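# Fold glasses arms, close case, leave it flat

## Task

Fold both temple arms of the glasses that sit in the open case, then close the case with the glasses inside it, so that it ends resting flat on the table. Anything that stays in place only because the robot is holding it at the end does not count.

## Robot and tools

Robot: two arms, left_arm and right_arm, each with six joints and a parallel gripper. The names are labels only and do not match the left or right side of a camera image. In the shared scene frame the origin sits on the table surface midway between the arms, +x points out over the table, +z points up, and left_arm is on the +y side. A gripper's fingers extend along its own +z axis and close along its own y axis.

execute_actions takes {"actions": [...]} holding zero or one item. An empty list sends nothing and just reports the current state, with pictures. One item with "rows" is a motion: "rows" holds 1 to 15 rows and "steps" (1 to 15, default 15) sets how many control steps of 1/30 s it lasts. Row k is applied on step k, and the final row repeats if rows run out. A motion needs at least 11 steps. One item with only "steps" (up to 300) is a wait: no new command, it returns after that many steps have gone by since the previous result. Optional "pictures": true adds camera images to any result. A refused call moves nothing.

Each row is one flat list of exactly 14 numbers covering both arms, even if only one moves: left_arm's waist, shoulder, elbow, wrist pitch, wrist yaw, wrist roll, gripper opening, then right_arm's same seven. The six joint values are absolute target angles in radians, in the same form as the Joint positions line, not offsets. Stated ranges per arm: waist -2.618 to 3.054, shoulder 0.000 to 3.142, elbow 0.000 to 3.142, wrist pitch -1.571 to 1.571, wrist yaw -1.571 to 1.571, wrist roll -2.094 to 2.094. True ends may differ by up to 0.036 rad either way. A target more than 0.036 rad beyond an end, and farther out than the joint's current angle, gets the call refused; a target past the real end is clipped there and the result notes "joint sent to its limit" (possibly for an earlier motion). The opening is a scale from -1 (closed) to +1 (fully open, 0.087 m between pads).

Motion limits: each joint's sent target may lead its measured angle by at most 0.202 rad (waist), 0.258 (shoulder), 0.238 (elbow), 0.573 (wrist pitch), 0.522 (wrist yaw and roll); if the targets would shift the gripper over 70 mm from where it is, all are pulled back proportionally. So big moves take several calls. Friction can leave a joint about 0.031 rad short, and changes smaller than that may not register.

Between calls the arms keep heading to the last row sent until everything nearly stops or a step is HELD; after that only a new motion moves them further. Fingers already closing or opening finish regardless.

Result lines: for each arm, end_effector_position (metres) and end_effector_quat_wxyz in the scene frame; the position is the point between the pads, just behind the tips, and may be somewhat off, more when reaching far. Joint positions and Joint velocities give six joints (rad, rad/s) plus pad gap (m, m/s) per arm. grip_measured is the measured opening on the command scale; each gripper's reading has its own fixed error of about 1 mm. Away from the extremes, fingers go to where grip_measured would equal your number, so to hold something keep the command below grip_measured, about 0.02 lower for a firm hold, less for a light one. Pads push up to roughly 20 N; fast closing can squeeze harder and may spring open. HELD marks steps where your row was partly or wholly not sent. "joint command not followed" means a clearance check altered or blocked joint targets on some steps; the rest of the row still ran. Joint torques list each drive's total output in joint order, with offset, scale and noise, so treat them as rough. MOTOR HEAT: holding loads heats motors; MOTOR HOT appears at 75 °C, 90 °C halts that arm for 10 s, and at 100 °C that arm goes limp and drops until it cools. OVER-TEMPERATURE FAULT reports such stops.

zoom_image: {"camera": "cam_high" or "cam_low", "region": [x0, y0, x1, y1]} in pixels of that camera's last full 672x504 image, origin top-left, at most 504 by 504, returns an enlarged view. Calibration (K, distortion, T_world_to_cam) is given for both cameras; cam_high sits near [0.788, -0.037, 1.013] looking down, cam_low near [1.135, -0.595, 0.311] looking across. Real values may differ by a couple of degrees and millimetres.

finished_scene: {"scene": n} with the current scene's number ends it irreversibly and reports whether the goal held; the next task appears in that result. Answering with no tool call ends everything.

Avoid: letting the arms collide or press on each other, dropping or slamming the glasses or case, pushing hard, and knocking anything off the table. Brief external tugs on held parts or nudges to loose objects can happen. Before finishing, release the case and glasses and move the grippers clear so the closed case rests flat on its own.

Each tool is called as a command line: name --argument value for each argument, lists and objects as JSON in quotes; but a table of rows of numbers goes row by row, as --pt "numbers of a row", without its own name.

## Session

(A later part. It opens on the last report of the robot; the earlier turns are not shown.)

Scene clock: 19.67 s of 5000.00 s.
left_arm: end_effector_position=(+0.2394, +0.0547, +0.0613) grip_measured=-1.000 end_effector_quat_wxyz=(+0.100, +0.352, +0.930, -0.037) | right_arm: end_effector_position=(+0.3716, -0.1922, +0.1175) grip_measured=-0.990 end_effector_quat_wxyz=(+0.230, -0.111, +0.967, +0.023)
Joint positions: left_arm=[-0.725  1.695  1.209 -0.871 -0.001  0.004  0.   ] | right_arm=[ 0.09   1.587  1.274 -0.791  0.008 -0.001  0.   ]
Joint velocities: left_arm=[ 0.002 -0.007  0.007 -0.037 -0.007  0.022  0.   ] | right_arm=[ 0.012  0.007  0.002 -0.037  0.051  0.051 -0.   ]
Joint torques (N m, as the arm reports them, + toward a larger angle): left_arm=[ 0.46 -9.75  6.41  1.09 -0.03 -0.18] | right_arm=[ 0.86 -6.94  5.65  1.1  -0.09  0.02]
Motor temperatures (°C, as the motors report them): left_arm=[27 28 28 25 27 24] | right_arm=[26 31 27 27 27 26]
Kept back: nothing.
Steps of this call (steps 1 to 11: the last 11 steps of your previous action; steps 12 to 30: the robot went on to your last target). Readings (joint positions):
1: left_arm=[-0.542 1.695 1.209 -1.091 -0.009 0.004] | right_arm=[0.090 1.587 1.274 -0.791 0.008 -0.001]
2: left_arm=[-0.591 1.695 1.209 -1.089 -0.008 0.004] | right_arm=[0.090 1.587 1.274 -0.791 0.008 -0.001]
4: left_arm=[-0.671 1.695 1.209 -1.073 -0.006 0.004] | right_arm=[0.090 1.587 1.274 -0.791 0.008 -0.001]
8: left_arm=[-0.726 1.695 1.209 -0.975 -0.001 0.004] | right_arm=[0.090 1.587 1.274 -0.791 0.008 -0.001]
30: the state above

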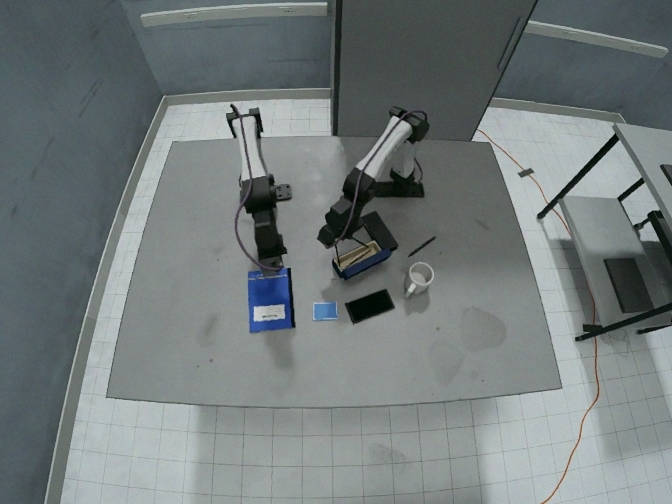

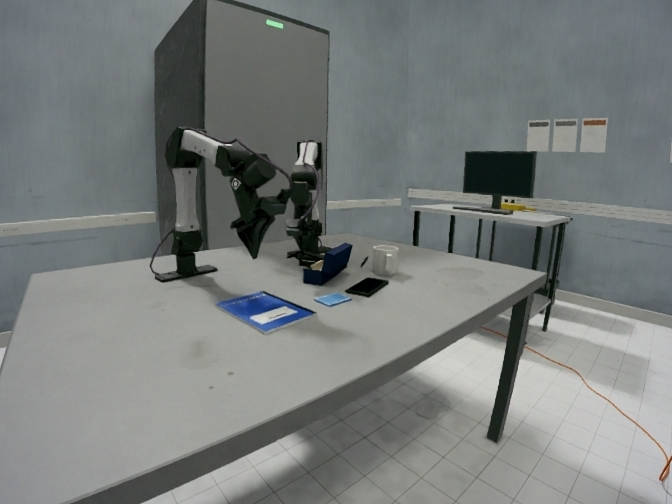

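Working. Continue toward +x (about (.30,.05,.055)).

execute_actions --actions '[{"rows":[[-0.72,1.7,1.2,-0.82,0,0,-1,0.1,1.6,1.25,-0.8,0,0,-1],[-0.71,1.71,1.2,-0.79,0,0,-1,0.1,1.6,1.25,-0.8,0,0,-1],[-0.70,1.72,1.2,-0.76,0,0,-1,0.1,1.6,1.25,-0.8,0,0,-1],[-0.68,1.73,1.2,-0.73,0,0,-1,0.1,1.6,1.25,-0.8,0,0,-1],[-0.66,1.74,1.2,-0.7,0,0,-1,0.1,1.6,1.25,-0.8,0,0,-1],[-0.64,1.75,1.2,-0.67,0,0,-1,0.1,1.6,1.25,-0.8,0,0,-1],[-0.63,1.76,1.2,-0.64,0,0,-1,0.1,1.6,1.25,-0.8,0,0,-1]]}]'

execute_actions --actions '[{"steps":30}]'

execute_actions --actions '[{"rows":[[-0.5,1.4,1.2,-1.0,0,0,-1,0.1,1.6,1.25,-0.8,0,0,-1]]}]'

execute_actions --actions '[{"steps":30}]' --pictures true

zoom_image --camera "cam_high" --region '[290, 190, 430, 295]'

zoom_image --camera "cam_low" --region '[260, 215, 380, 300]'

Scene clock: 20.67 s of 5000.00 s.
left_arm: end_effector_position=(+0.2488, +0.0499, +0.0614) grip_measured=-1.000 end_effector_quat_wxyz=(+0.118, +0.347, +0.929, -0.043) | right_arm: end_effector_position=(+0.3716, -0.1922, +0.1175) grip_measured=-0.990 end_effector_quat_wxyz=(+0.230, -0.111, +0.967, +0.023)
Joint positions: left_arm=[-0.717  1.697  1.209 -0.831 -0.001  0.004  0.   ] | right_arm=[ 0.09   1.587  1.274 -0.791  0.008 -0.001  0.   ]
Joint velocities: left_arm=[ 0.193  0.066 -0.007  0.535  0.051  0.081  0.   ] | right_arm=[-0.002 -0.017 -0.002 -0.066 -0.037 -0.007  0.001]
Joint torques (N m, as the arm reports them, + toward a larger angle): left_arm=[ 1.83 -6.33  6.5   1.15 -0.06 -0.19] | right_arm=[ 0.72 -6.95  5.68  1.1  -0.09  0.05]
Motor temperatures (°C, as the motors report them): left_arm=[27 28 28 25 27 24] | right_arm=[26 31 27 27 27 26]
Steps of this call (steps 1 to 15: the robot went on to your last target; steps 16 to 26: nothing new was sent; steps 27 to 30: the first 4 steps of this action). Readings (joint positions):
27: left_arm=[-0.725 1.695 1.209 -0.868 -0.001 0.004] | right_arm=[0.090 1.587 1.274 -0.791 0.008 -0.001]
28: left_arm=[-0.725 1.695 1.209 -0.860 -0.001 0.004] | right_arm=[0.090 1.587 1.274 -0.791 0.008 -0.001]
30: the state above

Scene clock: 21.67 s of 5000.00 s.
left_arm: end_effector_position=(+0.2970, +0.0489, +0.0503) grip_measured=-1.000 end_effector_quat_wxyz=(+0.173, +0.304, +0.935, -0.056) | right_arm: end_effector_position=(+0.3716, -0.1922, +0.1175) grip_measured=-0.990 end_effector_quat_wxyz=(+0.230, -0.111, +0.967, +0.023)
Joint positions: left_arm=[-0.631  1.751  1.209 -0.664  0.     0.004  0.   ] | right_arm=[ 0.09   1.587  1.274 -0.791  0.008 -0.001  0.   ]
Joint velocities: left_arm=[-0.017 -0.007  0.007 -0.037  0.007  0.022  0.   ] | right_arm=[ 0.002  0.007 -0.002  0.022 -0.007 -0.007  0.   ]
Joint torques (N m, as the arm reports them, + toward a larger angle): left_arm=[ 0.17 -8.56  6.52  1.39 -0.04 -0.18] | right_arm=[ 0.77 -6.9   5.66  1.11 -0.08  0.05]
Motor temperatures (°C, as the motors report them): left_arm=[27 28 28 25 27 24] | right_arm=[26 31 27 27 27 26]
Kept back: nothing.
Steps of this call (steps 1 to 11: the last 11 steps of your previous action; steps 12 to 30: the robot went on to your last target). Readings (joint positions):
1: left_arm=[-0.706 1.701 1.209 -0.810 0.000 0.004] | right_arm=[0.090 1.587 1.274 -0.791 0.008 -0.001]
2: left_arm=[-0.691 1.708 1.209 -0.787 0.000 0.004] | right_arm=[0.090 1.587 1.274 -0.791 0.008 -0.001]
4: left_arm=[-0.655 1.728 1.209 -0.740 0.000 0.004] | right_arm=[0.090 1.587 1.274 -0.791 0.008 -0.001]
8: left_arm=[-0.631 1.751 1.209 -0.691 0.000 0.004] | right_arm=[0.090 1.587 1.274 -0.791 0.008 -0.001]
30: the state above
All arms were judged still, so your last target was given up. Only a new action makes them travel on or press farther. Fingers that are still opening or closing keep moving.

Scene clock: 21.80 s of 5000.00 s.
left_arm: end_effector_position=(+0.2843, +0.0879, +0.0865) grip_measured=-1.000 end_effector_quat_wxyz=(+0.168, +0.269, +0.947, -0.049) | right_arm: end_effector_position=(+0.3716, -0.1922, +0.1175) grip_measured=-0.990 end_effector_quat_wxyz=(+0.230, -0.111, +0.967, +0.023)
Joint positions: left_arm=[-0.554  1.609  1.2   -0.809  0.004  0.004  0.   ] | right_arm=[ 0.09   1.587  1.274 -0.791  0.008 -0.001  0.   ]
Joint velocities: left_arm=[ 0.716 -1.639 -0.007 -0.945 -0.037  0.037  0.   ] | right_arm=[ 0.017  0.017 -0.007 -0.051 -0.066 -0.007  0.002]
Joint torques (N m, as the arm reports them, + toward a larger angle): left_arm=[ -0.31 -12.36   7.39   1.13  -0.07  -0.17] | right_arm=[ 0.77 -6.91  5.7   1.1  -0.07  0.07]
Motor temperatures (°C, as the motors report them): left_arm=[27 28 28 25 27 24] | right_arm=[26 31 27 27 27 26]
Steps of this call (steps 1 to 4: the first 4 steps of this action). Readings (joint positions):
1: left_arm=[-0.623 1.736 1.208 -0.687 0.003 0.004] | right_arm=[0.090 1.587 1.274 -0.791 0.008 -0.001]
2: left_arm=[-0.605 1.706 1.203 -0.731 0.004 0.004] | right_arm=[0.090 1.587 1.274 -0.791 0.008 -0.001]
4: the state above

Scene clock: 22.80 s of 5000.00 s.
left_arm: end_effector_position=(+0.2542, +0.1248, +0.1409) grip_measured=-1.000 end_effector_quat_wxyz=(+0.192, +0.242, +0.950, -0.049) | right_arm: end_effector_position=(+0.3716, -0.1922, +0.1175) grip_measured=-0.990 end_effector_quat_wxyz=(+0.230, -0.111, +0.967, +0.023)
Joint positions: left_arm=[-0.5    1.385  1.2   -0.988  0.002  0.004  0.   ] | right_arm=[ 0.09   1.587  1.274 -0.791  0.008 -0.001  0.   ]
Joint velocities: left_arm=[-0.002 -0.002 -0.002 -0.022  0.037 -0.007  0.   ] | right_arm=[ 0.002  0.002  0.017  0.051  0.051 -0.007 -0.001]
Joint torques (N m, as the arm reports them, + toward a larger angle): left_arm=[ 0.09 -4.66  7.54  1.05 -0.05 -0.19] | right_arm=[ 0.83 -6.96  5.67  1.1  -0.09  0.04]
Motor temperatures (°C, as the motors report them): left_arm=[27 28 28 25 27 24] | right_arm=[26 31 27 27 27 26]
Kept back: nothing.
Steps of this call (steps 1 to 11: the last 11 steps of your previous action; steps 12 to 30: the robot went on to your last target). Readings (joint positions):
1: left_arm=[-0.531 1.549 1.200 -0.841 0.004 0.004] | right_arm=[0.090 1.587 1.274 -0.791 0.008 -0.001]
2: left_arm=[-0.513 1.489 1.200 -0.869 0.003 0.004] | right_arm=[0.090 1.587 1.274 -0.791 0.008 -0.001]
4: left_arm=[-0.500 1.400 1.200 -0.906 0.002 0.004] | right_arm=[0.090 1.587 1.274 -0.791 0.008 -0.001]
8: left_arm=[-0.500 1.380 1.200 -0.954 0.002 0.004] | right_arm=[0.090 1.587 1.274 -0.791 0.008 -0.001]
30: the state above
All arms were judged still, so your last target was given up. Only a new action makes them travel on or press farther. Fingers that are still opening or closing keep moving.

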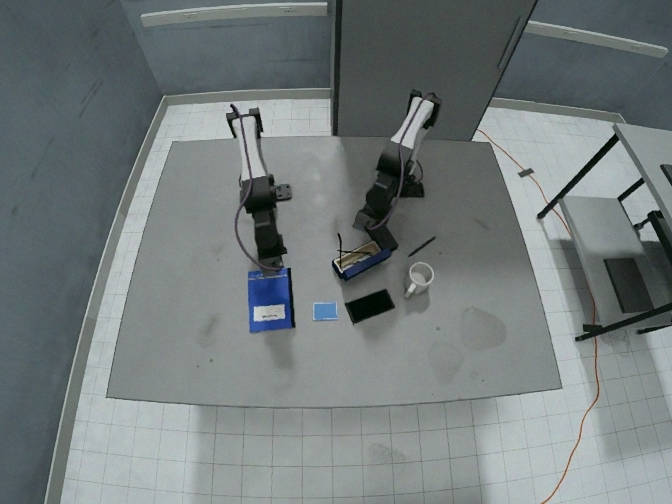

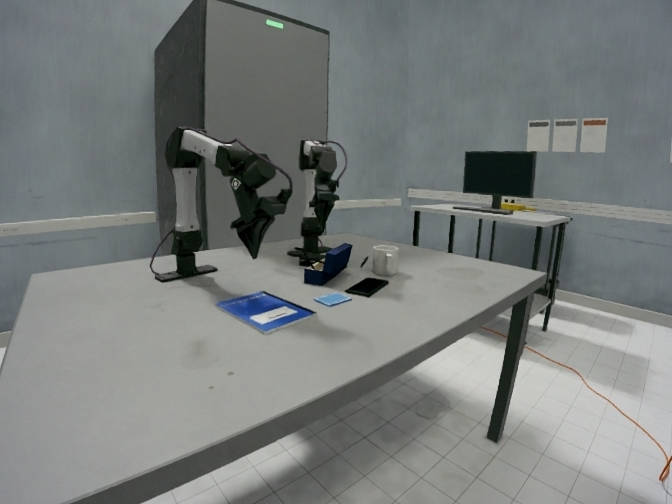

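Region (290, 190, 430, 295) of cam_high's 672x504 image, scaled by 3.600, with more detail than that image has; it fills the top 378 rows of this view, and the rest is white.

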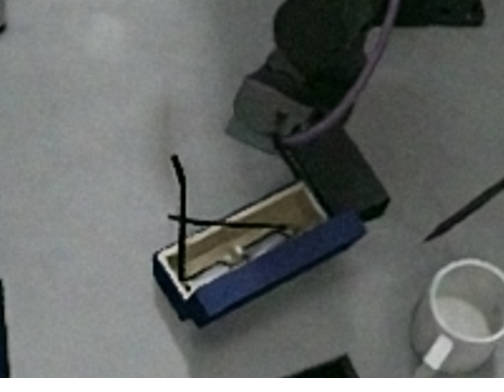

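Region (260, 215, 380, 300) of cam_low's 672x504 image, scaled by 4.200, with more detail than that image has; it fills the top 357 rows of this view, and the rest is white.

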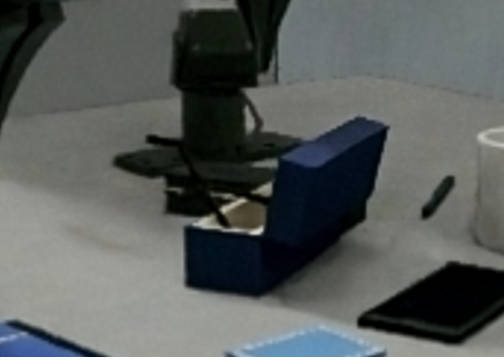

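execute_actions --actions '[{"rows":[[0,1.4,1.2,-1.0,0,0,-1,0.6,1.69,1.2,-0.85,0,0,-1]]}]'

execute_actions --actions '[{"steps":30}]'

execute_actions --actions '[{"rows":[[0,1.4,1.2,-1.0,0,0,-1,0.64,1.71,1.22,-0.82,0,0,-1],[0,1.4,1.2,-1.0,0,0,-1,0.66,1.73,1.24,-0.8,0,0,-1],[0,1.4,1.2,-1.0,0,0,-1,0.68,1.75,1.26,-0.78,0,0,-1],[0,1.4,1.2,-1.0,0,0,-1,0.7,1.77,1.28,-0.75,0,0,-1],[0,1.4,1.2,-1.0,0,0,-1,0.72,1.79,1.3,-0.72,0,0,-1],[0,1.4,1.2,-1.0,0,0,-1,0.74,1.81,1.32,-0.7,0,0,-1],[0,1.4,1.2,-1.0,0,0,-1,0.76,1.83,1.34,-0.68,0,0,-1],[0,1.4,1.2,-1.0,0,0,-1,0.78,1.85,1.37,-0.65,0,0,-1],[0,1.4,1.2,-1.0,0,0,-1,0.8,1.88,1.4,-0.62,0,0,-1],[0,1.4,1.2,-1.0,0,0,-1,0.8,1.9,1.42,-0.6,0,0,-1],[0,1.4,1.2,-1.0,0,0,-1,0.79,1.92,1.43,-0.58,0,0,-1],[0,1.4,1.2,-1.0,0,0,-1,0.77,1.95,1.45,-0.55,0,0,-1]]}]'

execute_actions --actions '[{"steps":30}]'

execute_actions --actions '[{"rows":[[0,1.4,1.2,-1.0,0,0,-1,0.6,1.45,1.2,-1.0,0,0,-1]]}]'

execute_actions --actions '[{"steps":35}]' --pictures true

zoom_image --camera "cam_high" --region '[290, 190, 430, 295]'

zoom_image --camera "cam_low" --region '[260, 215, 380, 300]'

Scene clock: 24.40 s of 5000.00 s.
left_arm: end_effector_position=(+0.2777, +0.1831, +0.1409) grip_measured=-1.000 end_effector_quat_wxyz=(+0.195, +0.132, +0.971, -0.032) | right_arm: end_effector_position=(+0.3473, -0.1402, +0.0945) grip_measured=-0.990 end_effector_quat_wxyz=(+0.192, -0.192, +0.962, +0.030)
Joint positions: left_arm=[-0.268  1.385  1.2   -0.988  0.014  0.004  0.   ] | right_arm=[ 0.26   1.635  1.252 -0.796  0.018  0.001  0.   ]
Joint velocities: left_arm=[ 2.132 -0.007 -0.002  0.022 -0.11   0.022  0.   ] | right_arm=[ 1.746  0.525 -0.256 -0.11  -0.081 -0.095  0.   ]
Joint torques (N m, as the arm reports them, + toward a larger angle): left_arm=[-0.09 -4.61  7.52  1.07 -0.05 -0.21] | right_arm=[ 1.39 -6.9   4.83  0.79 -0.09  0.02]
Motor temperatures (°C, as the motors report them): left_arm=[27 28 28 25 27 24] | right_arm=[26 31 27 27 27 26]
Steps of this call (steps 1 to 44: nothing new was sent; steps 45 to 48: the first 4 steps of this action). Readings (joint positions):
45: left_arm=[-0.474 1.385 1.200 -0.988 0.013 0.004] | right_arm=[0.107 1.592 1.271 -0.792 0.016 0.000]
46: left_arm=[-0.415 1.385 1.200 -0.988 0.016 0.004] | right_arm=[0.146 1.602 1.267 -0.793 0.019 0.001]
48: the state above

Scene clock: 25.40 s of 5000.00 s.
left_arm: end_effector_position=(+0.2878, +0.2631, +0.1408) grip_measured=-1.000 end_effector_quat_wxyz=(+0.198, -0.005, +0.980, +0.004) | right_arm: end_effector_position=(+0.2633, -0.0520, +0.0658) grip_measured=-0.990 end_effector_quat_wxyz=(+0.118, -0.363, +0.923, +0.050)
Joint positions: left_arm=[ 0.008  1.385  1.2   -0.989 -0.005  0.004  0.   ] | right_arm=[ 0.609  1.689  1.217 -0.841 -0.007 -0.     0.   ]
Joint velocities: left_arm=[-0.007  0.007  0.012 -0.022  0.007 -0.007  0.   ] | right_arm=[-0.007 -0.017 -0.012 -0.066 -0.066 -0.007  0.   ]
Joint torques (N m, as the arm reports them, + toward a larger angle): left_arm=[-0.44 -4.74  7.61  1.04  0.01 -0.18] | right_arm=[-0.55 -8.69  5.71  0.78  0.07  0.03]
Motor temperatures (°C, as the motors report them): left_arm=[27 28 28 25 27 24] | right_arm=[26 31 27 27 27 26]
Kept back: nothing.
Steps of this call (steps 1 to 11: the last 11 steps of your previous action; steps 12 to 30: the robot went on to your last target). Readings (joint positions):
1: left_arm=[-0.193 1.385 1.200 -0.988 0.012 0.004] | right_arm=[0.324 1.653 1.243 -0.800 0.017 0.001]
2: left_arm=[-0.118 1.385 1.200 -0.988 0.010 0.004] | right_arm=[0.394 1.668 1.234 -0.804 0.016 0.001]
4: left_arm=[-0.015 1.385 1.200 -0.988 -0.001 0.004] | right_arm=[0.532 1.686 1.222 -0.815 0.009 0.001]
8: left_arm=[0.008 1.385 1.200 -0.989 -0.005 0.004] | right_arm=[0.626 1.689 1.217 -0.832 -0.009 -0.000]
30: the state above
All arms were judged still, so your last target was given up. Only a new action makes them travel on or press farther. Fingers that are still opening or closing keep moving.

Scene clock: 25.53 s of 5000.00 s.
left_arm: end_effector_position=(+0.2878, +0.2631, +0.1408) grip_measured=-1.000 end_effector_quat_wxyz=(+0.198, -0.005, +0.980, +0.004) | right_arm: end_effector_position=(+0.2608, -0.0387, +0.0637) grip_measured=-0.990 end_effector_quat_wxyz=(+0.122, -0.380, +0.915, +0.052)
Joint positions: left_arm=[ 0.008  1.385  1.2   -0.989 -0.005  0.004  0.   ] | right_arm=[ 0.646  1.71   1.232 -0.825 -0.003 -0.     0.   ]
Joint velocities: left_arm=[ 0.002 -0.007  0.002 -0.037 -0.007 -0.051  0.   ] | right_arm=[ 0.515  0.447  0.369  0.315 -0.007  0.022 -0.   ]
Joint torques (N m, as the arm reports them, + toward a larger angle): left_arm=[-0.41 -4.73  7.57  1.05  0.   -0.18] | right_arm=[ 1.36 -6.03  9.11  1.2  -0.01  0.07]
Motor temperatures (°C, as the motors report them): left_arm=[27 28 28 25 27 24] | right_arm=[26 31 27 27 27 26]
Steps of this call (steps 1 to 4: the first 4 steps of this action). Readings (joint positions):
1: left_arm=[0.008 1.385 1.200 -0.989 -0.005 0.004] | right_arm=[0.611 1.689 1.217 -0.840 -0.006 -0.000]
2: left_arm=[0.008 1.385 1.200 -0.989 -0.005 0.004] | right_arm=[0.617 1.691 1.217 -0.837 -0.005 -0.000]
4: the state above

Scene clock: 26.53 s of 5000.00 s.
left_arm: end_effector_position=(+0.2878, +0.2631, +0.1408) grip_measured=-1.000 end_effector_quat_wxyz=(+0.198, -0.005, +0.980, +0.004) | right_arm: end_effector_position=(+0.2973, +0.0799, +0.0560) grip_measured=-0.990 end_effector_quat_wxyz=(+0.223, -0.429, +0.868, +0.112)
Joint positions: left_arm=[ 0.008  1.385  1.2   -0.989 -0.005  0.004  0.   ] | right_arm=[ 0.778  1.933  1.429 -0.563 -0.004 -0.     0.   ]
Joint velocities: left_arm=[-0.017  0.012  0.007 -0.081  0.022  0.007  0.   ] | right_arm=[-0.037 -0.007  0.017 -0.066 -0.051  0.022  0.001]
Joint torques (N m, as the arm reports them, + toward a larger angle): left_arm=[-0.42 -4.67  7.55  1.05  0.01 -0.18] | right_arm=[ -0.5  -10.26   8.86   1.36   0.04   0.06]
Motor temperatures (°C, as the motors report them): left_arm=[27 28 28 25 27 24] | right_arm=[26 32 28 27 27 26]
Kept back: nothing.
Steps of this call (steps 1 to 11: the last 11 steps of your previous action; steps 12 to 30: the robot went on to your last target). Readings (joint positions):
1: left_arm=[0.008 1.385 1.200 -0.989 -0.005 0.004] | right_arm=[0.667 1.729 1.247 -0.812 -0.002 -0.000]
2: left_arm=[0.008 1.385 1.200 -0.989 -0.005 0.004] | right_arm=[0.689 1.750 1.265 -0.795 -0.002 -0.000]
4: left_arm=[0.008 1.385 1.200 -0.989 -0.005 0.004] | right_arm=[0.733 1.795 1.307 -0.757 -0.002 -0.000]
8: left_arm=[0.008 1.385 1.200 -0.989 -0.005 0.004] | right_arm=[0.791 1.885 1.400 -0.664 -0.003 -0.000]
30: the state above

Scene clock: 26.67 s of 5000.00 s.
left_arm: end_effector_position=(+0.2878, +0.2631, +0.1408) grip_measured=-1.000 end_effector_quat_wxyz=(+0.198, -0.005, +0.980, +0.004) | right_arm: end_effector_position=(+0.2833, +0.0218, +0.0607) grip_measured=-0.990 end_effector_quat_wxyz=(+0.179, -0.407, +0.892, +0.085)
Joint positions: left_arm=[ 0.008  1.385  1.2   -0.989 -0.005  0.004  0.   ] | right_arm=[ 0.714  1.817  1.325 -0.68  -0.007 -0.     0.   ]
Joint velocities: left_arm=[-0.012  0.017 -0.017  0.022 -0.037  0.007  0.   ] | right_arm=[-0.745 -1.17  -0.842 -1.179  0.051  0.007 -0.   ]
Joint torques (N m, as the arm reports them, + toward a larger angle): left_arm=[-0.41 -4.69  7.55  1.05  0.01 -0.18] | right_arm=[ -0.54 -13.81   6.71   1.19   0.04   0.1 ]
Motor temperatures (°C, as the motors report them): left_arm=[27 28 28 25 27 24] | right_arm=[26 32 28 27 27 26]
Steps of this call (steps 1 to 4: the first 4 steps of this action). Readings (joint positions):
1: left_arm=[0.008 1.385 1.200 -0.989 -0.005 0.004] | right_arm=[0.772 1.920 1.415 -0.571 -0.006 -0.000]
2: left_arm=[0.008 1.385 1.200 -0.989 -0.005 0.004] | right_arm=[0.759 1.892 1.387 -0.601 -0.007 -0.000]
4: the state above

Scene clock: 27.83 s of 5000.00 s.
left_arm: end_effector_position=(+0.2878, +0.2631, +0.1408) grip_measured=-1.000 end_effector_quat_wxyz=(+0.198, -0.005, +0.980, +0.004) | right_arm: end_effector_position=(+0.2421, -0.0766, +0.1360) grip_measured=-0.990 end_effector_quat_wxyz=(+0.173, -0.356, +0.916, +0.067)
Joint positions: left_arm=[ 0.008  1.385  1.2   -0.989 -0.005  0.004  0.   ] | right_arm=[ 0.601  1.432  1.226 -0.991 -0.001 -0.     0.   ]
Joint velocities: left_arm=[-0.007 -0.007 -0.017 -0.007 -0.022  0.066  0.   ] | right_arm=[-0.017 -0.007 -0.002 -0.081 -0.066 -0.066 -0.   ]
Joint torques (N m, as the arm reports them, + toward a larger angle): left_arm=[-0.44 -4.71  7.53  1.05  0.   -0.19] | right_arm=[ 0.04 -4.65  5.36  0.97  0.03  0.04]
Motor temperatures (°C, as the motors report them): left_arm=[27 28 28 25 27 24] | right_arm=[26 32 28 27 27 26]
Kept back: nothing.
Steps of this call (steps 1 to 11: the last 11 steps of your previous action; steps 12 to 35: the robot went on to your last target). Readings (joint positions):
1: left_arm=[0.008 1.385 1.200 -0.989 -0.005 0.004] | right_arm=[0.688 1.772 1.297 -0.721 -0.007 -0.000]
2: left_arm=[0.008 1.385 1.200 -0.989 -0.005 0.004] | right_arm=[0.662 1.721 1.273 -0.762 -0.007 -0.000]
4: left_arm=[0.008 1.385 1.200 -0.989 -0.005 0.004] | right_arm=[0.620 1.600 1.234 -0.841 -0.004 -0.000]
8: left_arm=[0.008 1.385 1.200 -0.989 -0.005 0.004] | right_arm=[0.601 1.434 1.226 -0.931 -0.001 -0.000]
35: the state above

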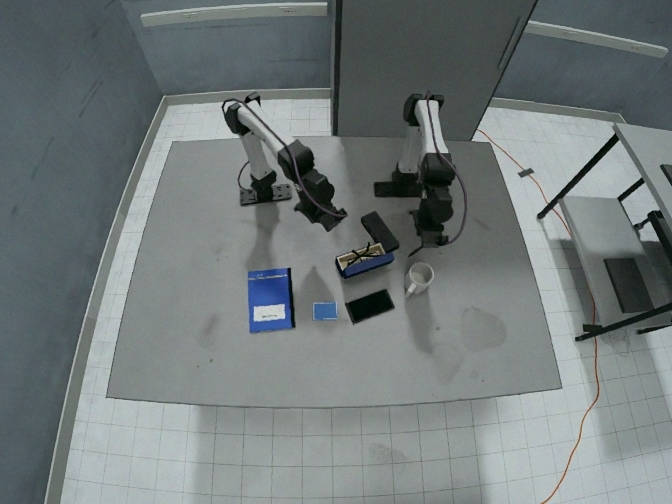

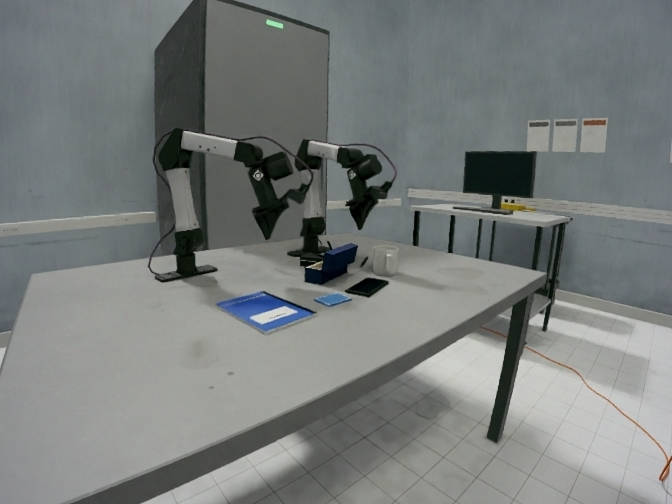

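Region (290, 190, 430, 295) of cam_high's 672x504 image, scaled by 3.600, with more detail than that image has; it fills the top 378 rows of this view, and the rest is white.

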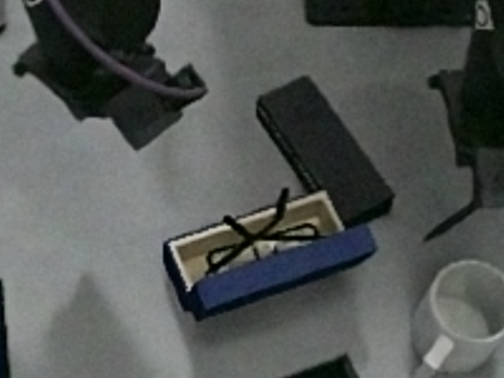

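Region (260, 215, 380, 300) of cam_low's 672x504 image, scaled by 4.200, with more detail than that image has; it fills the top 357 rows of this view, and the rest is white.

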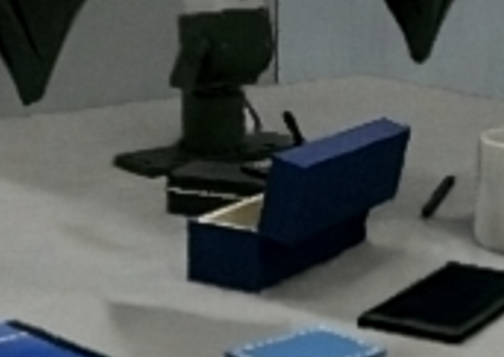

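execute_actions --actions '[{"rows":[[-0.557,1.55,1.2,-0.72,0,0,-1,0.2,1.45,1.2,-1.0,0,0,-1]]}]'

execute_actions --actions '[{"steps":35}]'

execute_actions --actions '[{"rows":[[-0.557,1.6,1.2,-0.71,0,0,-1,0.2,1.45,1.2,-1.0,0,0,-1],[-0.557,1.64,1.2,-0.7,0,0,-1,0.2,1.45,1.2,-1.0,0,0,-1],[-0.557,1.67,1.2,-0.69,0,0,-1,0.2,1.45,1.2,-1.0,0,0,-1],[-0.557,1.7,1.2,-0.67,0,0,-1,0.2,1.45,1.2,-1.0,0,0,-1],[-0.557,1.72,1.2,-0.66,0,0,-1,0.2,1.45,1.2,-1.0,0,0,-1],[-0.557,1.74,1.2,-0.65,0,0,-1,0.2,1.45,1.2,-1.0,0,0,-1],[-0.557,1.76,1.2,-0.64,0,0,-1,0.2,1.45,1.2,-1.0,0,0,-1],[-0.557,1.78,1.2,-0.63,0,0,-1,0.2,1.45,1.2,-1.0,0,0,-1],[-0.557,1.8,1.2,-0.62,0,0,-1,0.2,1.45,1.2,-1.0,0,0,-1]]}]'

execute_actions --actions '[{"steps":30}]'

execute_actions --actions '[{"rows":[[-0.557,1.5,1.2,-0.72,0,0,-1,0.2,1.45,1.2,-1.0,0,0,-1],[-0.557,1.5,1.2,-0.72,0,0,-1,0.2,1.45,1.2,-1.0,0,0,-1],[-0.557,1.5,1.2,-0.72,0,0,-1,0.2,1.45,1.2,-1.0,0,0,-1],[-0.557,1.5,1.2,-0.72,0,0,-1,0.2,1.45,1.2,-1.0,0,0,-1],[-0.557,1.5,1.2,-0.72,0,0,-1,0.2,1.45,1.2,-1.0,0,0,-1],[-0.557,1.5,1.2,-0.72,0,0,-1,0.2,1.45,1.2,-1.0,0,0,-1],[-0.2,1.4,1.2,-1,0,0,-1,0.2,1.45,1.2,-1.0,0,0,-1]]}]'

execute_actions --actions '[{"steps":35}]' --pictures true

zoom_image --camera "cam_high" --region '[290, 190, 430, 295]'

zoom_image --camera "cam_low" --region '[260, 215, 380, 300]'

Scene clock: 30.03 s of 5000.00 s.
left_arm: end_effector_position=(+0.3173, +0.2090, +0.1222) grip_measured=-1.000 end_effector_quat_wxyz=(+0.214, +0.081, +0.974, -0.010) | right_arm: end_effector_position=(+0.2789, -0.1267, +0.1360) grip_measured=-0.990 end_effector_quat_wxyz=(+0.178, -0.253, +0.949, +0.054)
Joint positions: left_arm=[-0.173  1.481  1.2   -0.86  -0.016  0.003  0.   ] | right_arm=[ 0.377  1.432  1.226 -0.991 -0.014 -0.003  0.   ]
Joint velocities: left_arm=[-1.766  0.974 -0.002  0.872 -0.051 -0.007  0.   ] | right_arm=[-2.117 -0.027  0.002  0.037  0.125 -0.007 -0.   ]
Joint torques (N m, as the arm reports them, + toward a larger angle): left_arm=[-1.2  -6.79  7.59  1.07  0.06 -0.15] | right_arm=[ 0.05 -4.6   5.39  0.96  0.07  0.05]
Motor temperatures (°C, as the motors report them): left_arm=[27 28 28 25 27 24] | right_arm=[26 32 28 27 27 26]
Steps of this call (steps 1 to 15: the robot went on to your last target; steps 16 to 62: nothing new was sent; steps 63 to 66: the first 4 steps of this action). Readings (joint positions):
63: left_arm=[-0.012 1.395 1.200 -0.971 -0.013 0.003] | right_arm=[0.576 1.432 1.226 -0.991 -0.012 -0.002]
64: left_arm=[-0.056 1.417 1.200 -0.931 -0.016 0.003] | right_arm=[0.521 1.432 1.226 -0.991 -0.016 -0.003]
66: the state above

Scene clock: 31.20 s of 5000.00 s.
left_arm: end_effector_position=(+0.2980, +0.0747, +0.1049) grip_measured=-1.000 end_effector_quat_wxyz=(+0.223, +0.271, +0.934, -0.067) | right_arm: end_effector_position=(+0.3023, -0.1782, +0.1360) grip_measured=-0.990 end_effector_quat_wxyz=(+0.184, -0.162, +0.969, +0.028)
Joint positions: left_arm=[-0.565  1.565  1.2   -0.737  0.005  0.003  0.   ] | right_arm=[ 0.191  1.432  1.226 -0.991  0.006 -0.001  0.   ]
Joint velocities: left_arm=[-0.002 -0.017  0.002 -0.095 -0.022 -0.022  0.   ] | right_arm=[-0.007  0.007  0.002 -0.007  0.037  0.022 -0.001]
Joint torques (N m, as the arm reports them, + toward a larger angle): left_arm=[ 0.67 -8.98  7.69  1.48 -0.1  -0.18] | right_arm=[ 0.64 -4.63  5.42  0.95 -0.07  0.05]
Motor temperatures (°C, as the motors report them): left_arm=[27 28 29 26 27 24] | right_arm=[26 32 28 27 27 26]
Kept back: nothing.
Steps of this call (steps 1 to 11: the last 11 steps of your previous action; steps 12 to 30: the robot went on to your last target; steps 31 to 35: nothing new was sent). Readings (joint positions):
1: left_arm=[-0.238 1.512 1.200 -0.831 -0.016 0.003] | right_arm=[0.305 1.432 1.226 -0.991 -0.011 -0.003]
2: left_arm=[-0.308 1.537 1.200 -0.807 -0.015 0.003] | right_arm=[0.247 1.432 1.226 -0.991 -0.005 -0.002]
4: left_arm=[-0.451 1.563 1.200 -0.776 -0.013 0.003] | right_arm=[0.193 1.432 1.226 -0.991 0.005 -0.001]
8: left_arm=[-0.577 1.565 1.200 -0.747 0.005 0.003] | right_arm=[0.191 1.432 1.226 -0.991 0.006 -0.001]
35: the state above
All arms were judged still, so your last target was given up. Only a new action makes them travel on or press farther. Fingers that are still opening or closing keep moving.

Scene clock: 31.33 s of 5000.00 s.
left_arm: end_effector_position=(+0.3019, +0.0722, +0.0919) grip_measured=-1.000 end_effector_quat_wxyz=(+0.212, +0.271, +0.937, -0.063) | right_arm: end_effector_position=(+0.3023, -0.1782, +0.1360) grip_measured=-0.990 end_effector_quat_wxyz=(+0.184, -0.162, +0.969, +0.028)
Joint positions: left_arm=[-0.565  1.609  1.2   -0.715  0.005  0.003  0.   ] | right_arm=[ 0.191  1.432  1.226 -0.991  0.006 -0.001  0.   ]
Joint velocities: left_arm=[-0.012  0.74   0.002  0.315 -0.095  0.037  0.   ] | right_arm=[ 0.027  0.007 -0.007 -0.022 -0.022 -0.007 -0.   ]
Joint torques (N m, as the arm reports them, + toward a larger angle): left_arm=[ 0.67 -4.45  7.55  1.27 -0.08 -0.16] | right_arm=[ 0.74 -4.64  5.34  0.94 -0.07  0.05]
Motor temperatures (°C, as the motors report them): left_arm=[27 28 29 26 27 24] | right_arm=[26 32 28 27 27 26]
Steps of this call (steps 1 to 4: the first 4 steps of this action). Readings (joint positions):
1: left_arm=[-0.565 1.566 1.200 -0.736 0.005 0.003] | right_arm=[0.191 1.432 1.226 -0.991 0.006 -0.001]
2: left_arm=[-0.565 1.573 1.200 -0.731 0.005 0.003] | right_arm=[0.191 1.432 1.226 -0.991 0.006 -0.001]
4: the state above

Scene clock: 32.33 s of 5000.00 s.
left_arm: end_effector_position=(+0.3109, +0.0666, +0.0550) grip_measured=-1.000 end_effector_quat_wxyz=(+0.180, +0.273, +0.943, -0.054) | right_arm: end_effector_position=(+0.3022, -0.1782, +0.1360) grip_measured=-0.990 end_effector_quat_wxyz=(+0.183, -0.162, +0.969, +0.028)
Joint positions: left_arm=[-0.565  1.74   1.212 -0.665  0.005  0.003  0.   ] | right_arm=[ 0.191  1.432  1.226 -0.991  0.006 -0.001  0.   ]
Joint velocities: left_arm=[ 0.002 -0.002  0.002  0.051 -0.037  0.022  0.   ] | right_arm=[ 0.007  0.007 -0.007  0.022 -0.037 -0.037 -0.001]
Joint torques (N m, as the arm reports them, + toward a larger angle): left_arm=[ 0.69 -4.42  6.29  1.66 -0.09 -0.17] | right_arm=[ 0.66 -4.63  5.47  0.96 -0.07  0.04]
Motor temperatures (°C, as the motors report them): left_arm=[27 28 29 26 27 24] | right_arm=[26 32 28 27 27 26]
Kept back: nothing.
Steps of this call (steps 1 to 11: the last 11 steps of your previous action; steps 12 to 30: the robot went on to your last target). Readings (joint positions):
1: left_arm=[-0.565 1.638 1.200 -0.704 0.005 0.003] | right_arm=[0.191 1.432 1.226 -0.991 0.006 -0.001]
2: left_arm=[-0.565 1.669 1.200 -0.695 0.005 0.003] | right_arm=[0.191 1.432 1.226 -0.991 0.006 -0.001]
4: left_arm=[-0.565 1.730 1.201 -0.681 0.005 0.003] | right_arm=[0.191 1.432 1.226 -0.991 0.006 -0.001]
8: left_arm=[-0.565 1.740 1.212 -0.665 0.005 0.003] | right_arm=[0.191 1.432 1.226 -0.991 0.006 -0.001]
30: the state above
All arms were judged still, so your last target was given up. Only a new action makes them travel on or press farther. Fingers that are still opening or closing keep moving.

Scene clock: 32.47 s of 5000.00 s.
left_arm: end_effector_position=(+0.3033, +0.0714, +0.1028) grip_measured=-1.000 end_effector_quat_wxyz=(+0.232, +0.270, +0.932, -0.069) | right_arm: end_effector_position=(+0.3022, -0.1782, +0.1360) grip_measured=-0.990 end_effector_quat_wxyz=(+0.183, -0.162, +0.969, +0.028)
Joint positions: left_arm=[-0.565  1.572  1.193 -0.702  0.005  0.003  0.   ] | right_arm=[ 0.191  1.432  1.226 -0.991  0.006 -0.001  0.   ]
Joint velocities: left_arm=[-0.007 -1.399 -0.002 -0.022 -0.022  0.022  0.   ] | right_arm=[-0.032  0.007 -0.002 -0.037  0.007  0.022 -0.002]
Joint torques (N m, as the arm reports them, + toward a larger angle): left_arm=[ 0.57 -6.98  8.29  1.07 -0.1  -0.21] | right_arm=[ 0.74 -4.62  5.35  0.96 -0.05  0.04]
Motor temperatures (°C, as the motors report them): left_arm=[27 28 29 26 27 24] | right_arm=[26 32 28 27 27 26]
Steps of this call (steps 1 to 4: the first 4 steps of this action). Readings (joint positions):
1: left_arm=[-0.565 1.714 1.208 -0.668 0.005 0.003] | right_arm=[0.191 1.432 1.226 -0.991 0.006 -0.001]
2: left_arm=[-0.565 1.672 1.196 -0.685 0.005 0.003] | right_arm=[0.191 1.432 1.226 -0.991 0.006 -0.001]
4: the state above

Scene clock: 33.63 s of 5000.00 s.
left_arm: end_effector_position=(+0.2827, +0.2076, +0.1304) grip_measured=-1.000 end_effector_quat_wxyz=(+0.178, +0.092, +0.980, -0.014) | right_arm: end_effector_position=(+0.3022, -0.1782, +0.1360) grip_measured=-0.990 end_effector_quat_wxyz=(+0.183, -0.162, +0.969, +0.028)
Joint positions: left_arm=[-0.191  1.418  1.195 -0.988 -0.005  0.003  0.   ] | right_arm=[ 0.191  1.432  1.226 -0.991  0.006 -0.001  0.   ]
Joint velocities: left_arm=[ 0.012  0.012 -0.002 -0.051 -0.022 -0.007  0.   ] | right_arm=[ 0.002 -0.002 -0.012 -0.022  0.066  0.007 -0.   ]
Joint torques (N m, as the arm reports them, + toward a larger angle): left_arm=[-0.5  -7.66  7.98  0.96  0.01 -0.17] | right_arm=[ 0.73 -4.67  5.35  0.96 -0.05  0.03]
Motor temperatures (°C, as the motors report them): left_arm=[27 28 29 26 27 24] | right_arm=[26 32 28 27 27 26]
Kept back: nothing.
Steps of this call (steps 1 to 11: the last 11 steps of your previous action; steps 12 to 35: the robot went on to your last target). Readings (joint positions):
1: left_arm=[-0.565 1.530 1.193 -0.702 0.005 0.003] | right_arm=[0.191 1.432 1.226 -0.991 0.006 -0.001]
2: left_arm=[-0.565 1.501 1.193 -0.702 0.005 0.003] | right_arm=[0.191 1.432 1.226 -0.991 0.006 -0.001]
4: left_arm=[-0.503 1.456 1.195 -0.765 0.017 0.003] | right_arm=[0.191 1.432 1.226 -0.991 0.006 -0.001]
8: left_arm=[-0.242 1.419 1.195 -0.889 0.006 0.003] | right_arm=[0.191 1.432 1.226 -0.991 0.006 -0.001]
35: the state above

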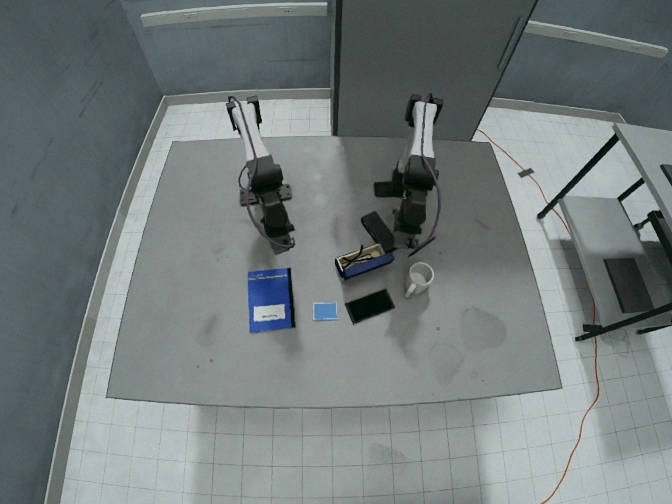

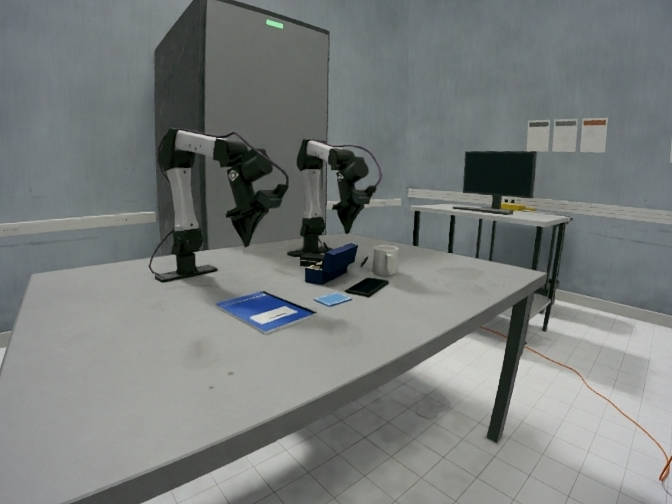

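Region (290, 190, 430, 295) of cam_high's 672x504 image, scaled by 3.600, with more detail than that image has; it fills the top 378 rows of this view, and the rest is white.

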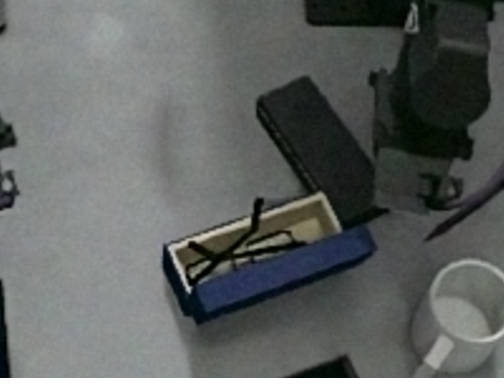

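Region (260, 215, 380, 300) of cam_low's 672x504 image, scaled by 4.200, with more detail than that image has; it fills the top 357 rows of this view, and the rest is white.

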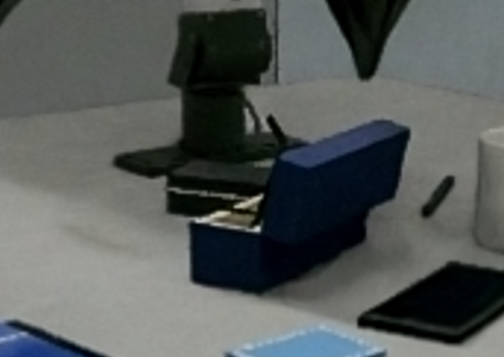

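execute_actions --actions '[{"rows":[[0,1.4,1.2,-1,0,0,-1,0.6,1.7,1.42,-0.7,0,0,-1]]}]'

execute_actions --actions '[{"steps":35}]'

execute_actions --actions '[{"rows":[[0,1.4,1.2,-1,0,0,-1,0.61,1.78,1.42,-0.67,0,0,-1],[0,1.4,1.2,-1,0,0,-1,0.62,1.83,1.42,-0.65,0,0,-1],[0,1.4,1.2,-1,0,0,-1,0.63,1.85,1.42,-0.64,0,0,-1],[0,1.4,1.2,-1,0,0,-1,0.63,1.85,1.42,-0.64,0,0,-1],[0,1.4,1.2,-1,0,0,-1,0.65,1.86,1.43,-0.63,0,0,-1],[0,1.4,1.2,-1,0,0,-1,0.67,1.88,1.43,-0.61,0,0,-1],[0,1.4,1.2,-1,0,0,-1,0.69,1.9,1.44,-0.6,0,0,-1],[0,1.4,1.2,-1,0,0,-1,0.71,1.91,1.44,-0.58,0,0,-1],[0,1.4,1.2,-1,0,0,-1,0.73,1.93,1.45,-0.57,0,0,-1],[0,1.4,1.2,-1,0,0,-1,0.75,1.95,1.45,-0.55,0,0,-1],[0,1.4,1.2,-1,0,0,-1,0.77,1.97,1.46,-0.53,0,0,-1],[0,1.4,1.2,-1,0,0,-1,0.78,2.0,1.47,-0.5,0,0,-1]]}]'

execute_actions --actions '[{"steps":30}]'

execute_actions --actions '[{"rows":[[0,1.4,1.2,-1,0,0,-1,0.78,1.7,1.47,-0.5,0,0,-1],[0,1.4,1.2,-1,0,0,-1,0.78,1.7,1.47,-0.5,0,0,-1],[0,1.4,1.2,-1,0,0,-1,0.78,1.7,1.47,-0.5,0,0,-1],[0,1.4,1.2,-1,0,0,-1,0.78,1.7,1.47,-0.5,0,0,-1],[0,1.4,1.2,-1,0,0,-1,0.78,1.7,1.47,-0.5,0,0,-1],[0,1.4,1.2,-1,0,0,-1,0.3,1.5,1.3,-0.9,0,0,-1]]}]'

execute_actions --actions '[{"steps":35}]' --pictures true

zoom_image --camera "cam_high" --region '[290, 190, 430, 295]'

zoom_image --camera "cam_low" --region '[260, 215, 380, 300]'

Scene clock: 35.23 s of 5000.00 s.
left_arm: end_effector_position=(+0.2873, +0.2532, +0.1304) grip_measured=-1.000 end_effector_quat_wxyz=(+0.178, +0.010, +0.984, -0.002) | right_arm: end_effector_position=(+0.3353, -0.1255, +0.1368) grip_measured=-0.990 end_effector_quat_wxyz=(+0.214, -0.217, +0.952, +0.042)
Joint positions: left_arm=[-0.023  1.418  1.195 -0.988  0.002  0.003  0.   ] | right_arm=[ 0.311  1.562  1.333 -0.902  0.013 -0.     0.   ]
Joint velocities: left_arm=[ 0.926  0.012 -0.012 -0.066 -0.095 -0.11   0.   ] | right_arm=[ 1.199  1.126  0.74   1.106 -0.081  0.007 -0.001]
Joint torques (N m, as the arm reports them, + toward a larger angle): left_arm=[-2.21 -7.66  8.05  0.99  0.12 -0.18] | right_arm=[ 1.83 -6.7   7.73  0.9  -0.07 -0.01]
Motor temperatures (°C, as the motors report them): left_arm=[27 29 29 26 27 24] | right_arm=[26 32 28 27 27 26]
Steps of this call (steps 1 to 15: the robot went on to your last target; steps 16 to 44: nothing new was sent; steps 45 to 48: the first 4 steps of this action). Readings (joint positions):
45: left_arm=[-0.167 1.418 1.195 -0.988 0.007 0.003] | right_arm=[0.204 1.448 1.241 -0.990 0.011 -0.000]
46: left_arm=[-0.116 1.418 1.195 -0.988 0.010 0.003] | right_arm=[0.233 1.482 1.273 -0.971 0.012 -0.000]
48: the state above

Scene clock: 36.40 s of 5000.00 s.
left_arm: end_effector_position=(+0.2873, +0.2620, +0.1304) grip_measured=-1.000 end_effector_quat_wxyz=(+0.178, -0.004, +0.984, +0.003) | right_arm: end_effector_position=(+0.3239, +0.0039, +0.1278) grip_measured=-0.990 end_effector_quat_wxyz=(+0.258, -0.352, +0.894, +0.104)
Joint positions: left_arm=[ 0.005  1.418  1.195 -0.988 -0.003  0.003  0.   ] | right_arm=[ 0.609  1.695  1.398 -0.711 -0.005 -0.     0.   ]
Joint velocities: left_arm=[ 0.002 -0.022 -0.007 -0.007 -0.051 -0.066  0.   ] | right_arm=[-0.012  0.007  0.002  0.007 -0.022  0.037  0.002]
Joint torques (N m, as the arm reports them, + toward a larger angle): left_arm=[-0.3  -7.63  8.    0.97 -0.01 -0.18] | right_arm=[-0.65 -8.99  9.26  1.43  0.04  0.04]
Motor temperatures (°C, as the motors report them): left_arm=[27 29 29 26 27 24] | right_arm=[26 32 28 27 27 26]
Kept back: nothing.
Steps of this call (steps 1 to 11: the last 11 steps of your previous action; steps 12 to 30: the robot went on to your last target; steps 31 to 35: nothing new was sent). Readings (joint positions):
1: left_arm=[-0.002 1.418 1.195 -0.988 -0.001 0.003] | right_arm=[0.357 1.598 1.355 -0.867 0.014 -0.000]
2: left_arm=[0.006 1.418 1.195 -0.988 -0.003 0.003] | right_arm=[0.407 1.629 1.371 -0.834 0.014 -0.000]
4: left_arm=[0.005 1.418 1.195 -0.988 -0.003 0.003] | right_arm=[0.516 1.674 1.389 -0.781 0.012 -0.000]
8: left_arm=[0.005 1.418 1.195 -0.988 -0.003 0.003] | right_arm=[0.620 1.695 1.392 -0.735 -0.005 -0.000]
35: the state above
All arms were judged still, so your last target was given up. Only a new action makes them travel on or press farther. Fingers that are still opening or closing keep moving.

Scene clock: 36.53 s of 5000.00 s.
left_arm: end_effector_position=(+0.2873, +0.2620, +0.1304) grip_measured=-1.000 end_effector_quat_wxyz=(+0.178, -0.004, +0.984, +0.003) | right_arm: end_effector_position=(+0.3339, +0.0148, +0.1077) grip_measured=-0.990 end_effector_quat_wxyz=(+0.250, -0.354, +0.896, +0.101)
Joint positions: left_arm=[ 0.005  1.418  1.195 -0.988 -0.003  0.003  0.   ] | right_arm=[ 0.612  1.773  1.415 -0.668 -0.005 -0.     0.   ]
Joint velocities: left_arm=[-0.007 -0.017 -0.002  0.022 -0.007 -0.022  0.   ] | right_arm=[ 0.066  0.862 -0.012  0.447 -0.007 -0.022 -0.   ]
Joint torques (N m, as the arm reports them, + toward a larger angle): left_arm=[-0.27 -7.63  8.02  0.97 -0.03 -0.19] | right_arm=[ 1.13 -8.03  8.03  1.02  0.02  0.04]
Motor temperatures (°C, as the motors report them): left_arm=[27 29 29 26 27 24] | right_arm=[26 32 28 27 27 26]
Steps of this call (steps 1 to 4: the first 4 steps of this action). Readings (joint positions):
1: left_arm=[0.005 1.418 1.195 -0.988 -0.003 0.003] | right_arm=[0.609 1.701 1.399 -0.708 -0.005 -0.000]
2: left_arm=[0.005 1.418 1.195 -0.988 -0.003 0.003] | right_arm=[0.609 1.718 1.405 -0.699 -0.005 -0.000]
4: the state above

Scene clock: 37.53 s of 5000.00 s.
left_arm: end_effector_position=(+0.2873, +0.2620, +0.1304) grip_measured=-1.000 end_effector_quat_wxyz=(+0.178, -0.004, +0.984, +0.003) | right_arm: end_effector_position=(+0.3099, +0.0923, +0.0572) grip_measured=-0.990 end_effector_quat_wxyz=(+0.245, -0.428, +0.863, +0.115)
Joint positions: left_arm=[ 0.005  1.418  1.195 -0.988 -0.003  0.003  0.   ] | right_arm=[ 0.778  1.963  1.46  -0.521  0.01  -0.006  0.   ]
Joint velocities: left_arm=[-0.007 -0.002 -0.007  0.007 -0.051  0.022  0.   ] | right_arm=[-0.012  0.017  0.012  0.007 -0.037  0.007 -0.   ]
Joint torques (N m, as the arm reports them, + toward a larger angle): left_arm=[-0.31 -7.65  7.99  0.97 -0.01 -0.17] | right_arm=[ 0.09 -8.84  8.13  1.5  -0.12  0.08]
Motor temperatures (°C, as the motors report them): left_arm=[27 29 29 26 27 24] | right_arm=[26 32 29 27 27 26]
Kept back: nothing.
Steps of this call (steps 1 to 11: the last 11 steps of your previous action; steps 12 to 30: the robot went on to your last target). Readings (joint positions):
1: left_arm=[0.005 1.418 1.195 -0.988 -0.003 0.003] | right_arm=[0.616 1.801 1.415 -0.659 -0.004 -0.000]
2: left_arm=[0.005 1.418 1.195 -0.988 -0.003 0.003] | right_arm=[0.624 1.827 1.415 -0.653 -0.003 -0.000]
4: left_arm=[0.005 1.418 1.195 -0.988 -0.003 0.003] | right_arm=[0.653 1.874 1.415 -0.638 -0.002 -0.000]
8: left_arm=[0.005 1.418 1.195 -0.988 -0.003 0.003] | right_arm=[0.735 1.929 1.435 -0.602 0.016 -0.005]
30: the state above
All arms were judged still, so your last target was given up. Only a new action makes them travel on or press farther. Fingers that are still opening or closing keep moving.

Scene clock: 37.67 s of 5000.00 s.
left_arm: end_effector_position=(+0.2873, +0.2620, +0.1304) grip_measured=-1.000 end_effector_quat_wxyz=(+0.178, -0.004, +0.984, +0.003) | right_arm: end_effector_position=(+0.3086, +0.0907, +0.1042) grip_measured=-0.990 end_effector_quat_wxyz=(+0.285, -0.422, +0.850, +0.134)
Joint positions: left_arm=[ 0.005  1.418  1.195 -0.988 -0.003  0.003  0.   ] | right_arm=[ 0.778  1.845  1.451 -0.537  0.01  -0.006  0.   ]
Joint velocities: left_arm=[-0.007  0.002 -0.002  0.081  0.007 -0.007  0.   ] | right_arm=[-0.002 -1.272 -0.002  0.066  0.066 -0.007 -0.001]
Joint torques (N m, as the arm reports them, + toward a larger angle): left_arm=[-0.26 -7.63  8.03  0.98 -0.01 -0.19] | right_arm=[  0.11 -14.64   8.78   1.54  -0.11   0.09]
Motor temperatures (°C, as the motors report them): left_arm=[27 29 29 26 27 24] | right_arm=[26 32 29 27 27 26]
Steps of this call (steps 1 to 4: the first 4 steps of this action). Readings (joint positions):
1: left_arm=[0.005 1.418 1.195 -0.988 -0.003 0.003] | right_arm=[0.778 1.947 1.458 -0.522 0.010 -0.006]
2: left_arm=[0.005 1.418 1.195 -0.988 -0.003 0.003] | right_arm=[0.778 1.922 1.452 -0.532 0.010 -0.006]
4: the state above

Scene clock: 38.83 s of 5000.00 s.
left_arm: end_effector_position=(+0.2872, +0.2620, +0.1303) grip_measured=-1.000 end_effector_quat_wxyz=(+0.178, -0.004, +0.984, +0.003) | right_arm: end_effector_position=(+0.3358, -0.1324, +0.1494) grip_measured=-0.990 end_effector_quat_wxyz=(+0.237, -0.207, +0.948, +0.047)
Joint positions: left_arm=[ 0.005  1.418  1.195 -0.989 -0.003  0.003  0.   ] | right_arm=[ 0.29   1.509  1.318 -0.891  0.008 -0.003  0.   ]
Joint velocities: left_arm=[ 0.007 -0.007 -0.002 -0.037 -0.037  0.037  0.   ] | right_arm=[-0.027  0.007  0.012  0.022  0.007 -0.051 -0.001]
Joint torques (N m, as the arm reports them, + toward a larger angle): left_arm=[-0.24 -7.65  8.04  0.98 -0.02 -0.18] | right_arm=[ 0.84 -8.03  6.18  1.14 -0.09  0.08]
Motor temperatures (°C, as the motors report them): left_arm=[27 29 29 26 27 24] | right_arm=[26 32 29 27 27 26]
Kept back: nothing.
Steps of this call (steps 1 to 11: the last 11 steps of your previous action; steps 12 to 35: the robot went on to your last target). Readings (joint positions):
1: left_arm=[0.005 1.418 1.195 -0.988 -0.003 0.003] | right_arm=[0.778 1.799 1.451 -0.532 0.010 -0.006]
2: left_arm=[0.005 1.418 1.195 -0.988 -0.003 0.003] | right_arm=[0.769 1.752 1.448 -0.540 0.005 -0.006]
4: left_arm=[0.005 1.418 1.195 -0.988 -0.003 0.003] | right_arm=[0.719 1.650 1.425 -0.592 -0.000 -0.006]
8: left_arm=[0.005 1.418 1.195 -0.989 -0.003 0.003] | right_arm=[0.535 1.526 1.381 -0.701 -0.002 -0.006]
35: the state above

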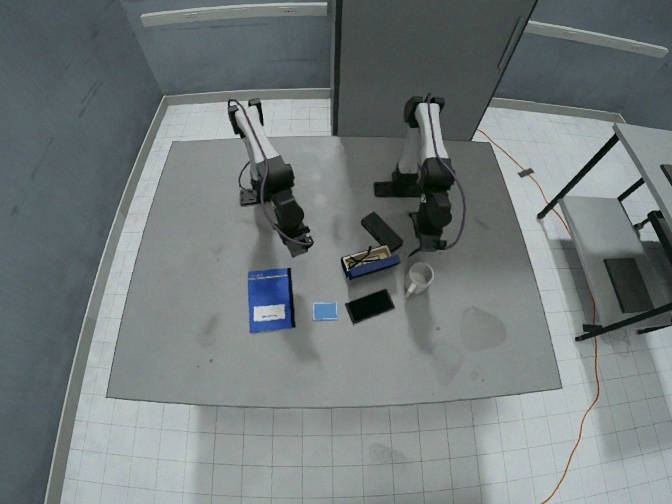

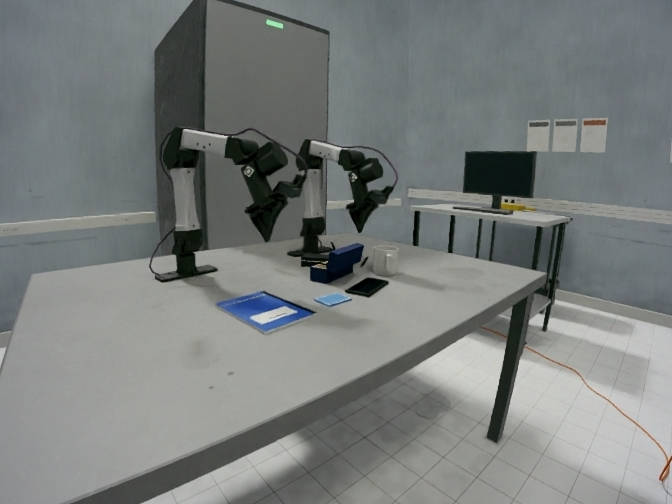

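Region (290, 190, 430, 295) of cam_high's 672x504 image, scaled by 3.600, with more detail than that image has; it fills the top 378 rows of this view, and the rest is white.

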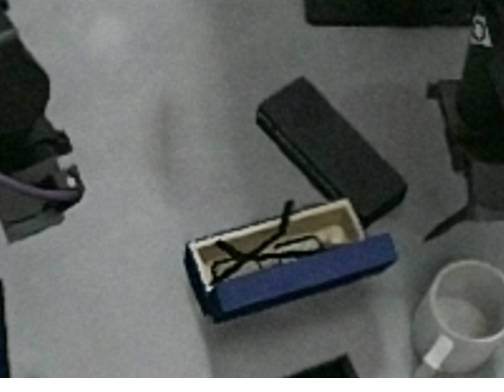

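Region (260, 215, 380, 300) of cam_low's 672x504 image, scaled by 4.200, with more detail than that image has; it fills the top 357 rows of this view, and the rest is white.

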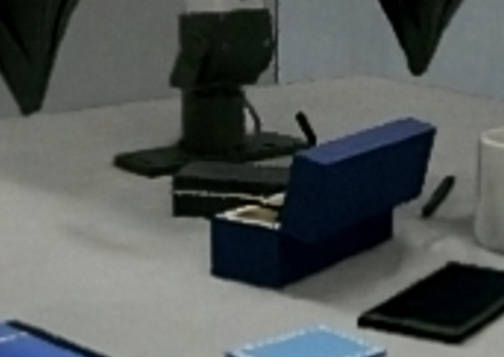

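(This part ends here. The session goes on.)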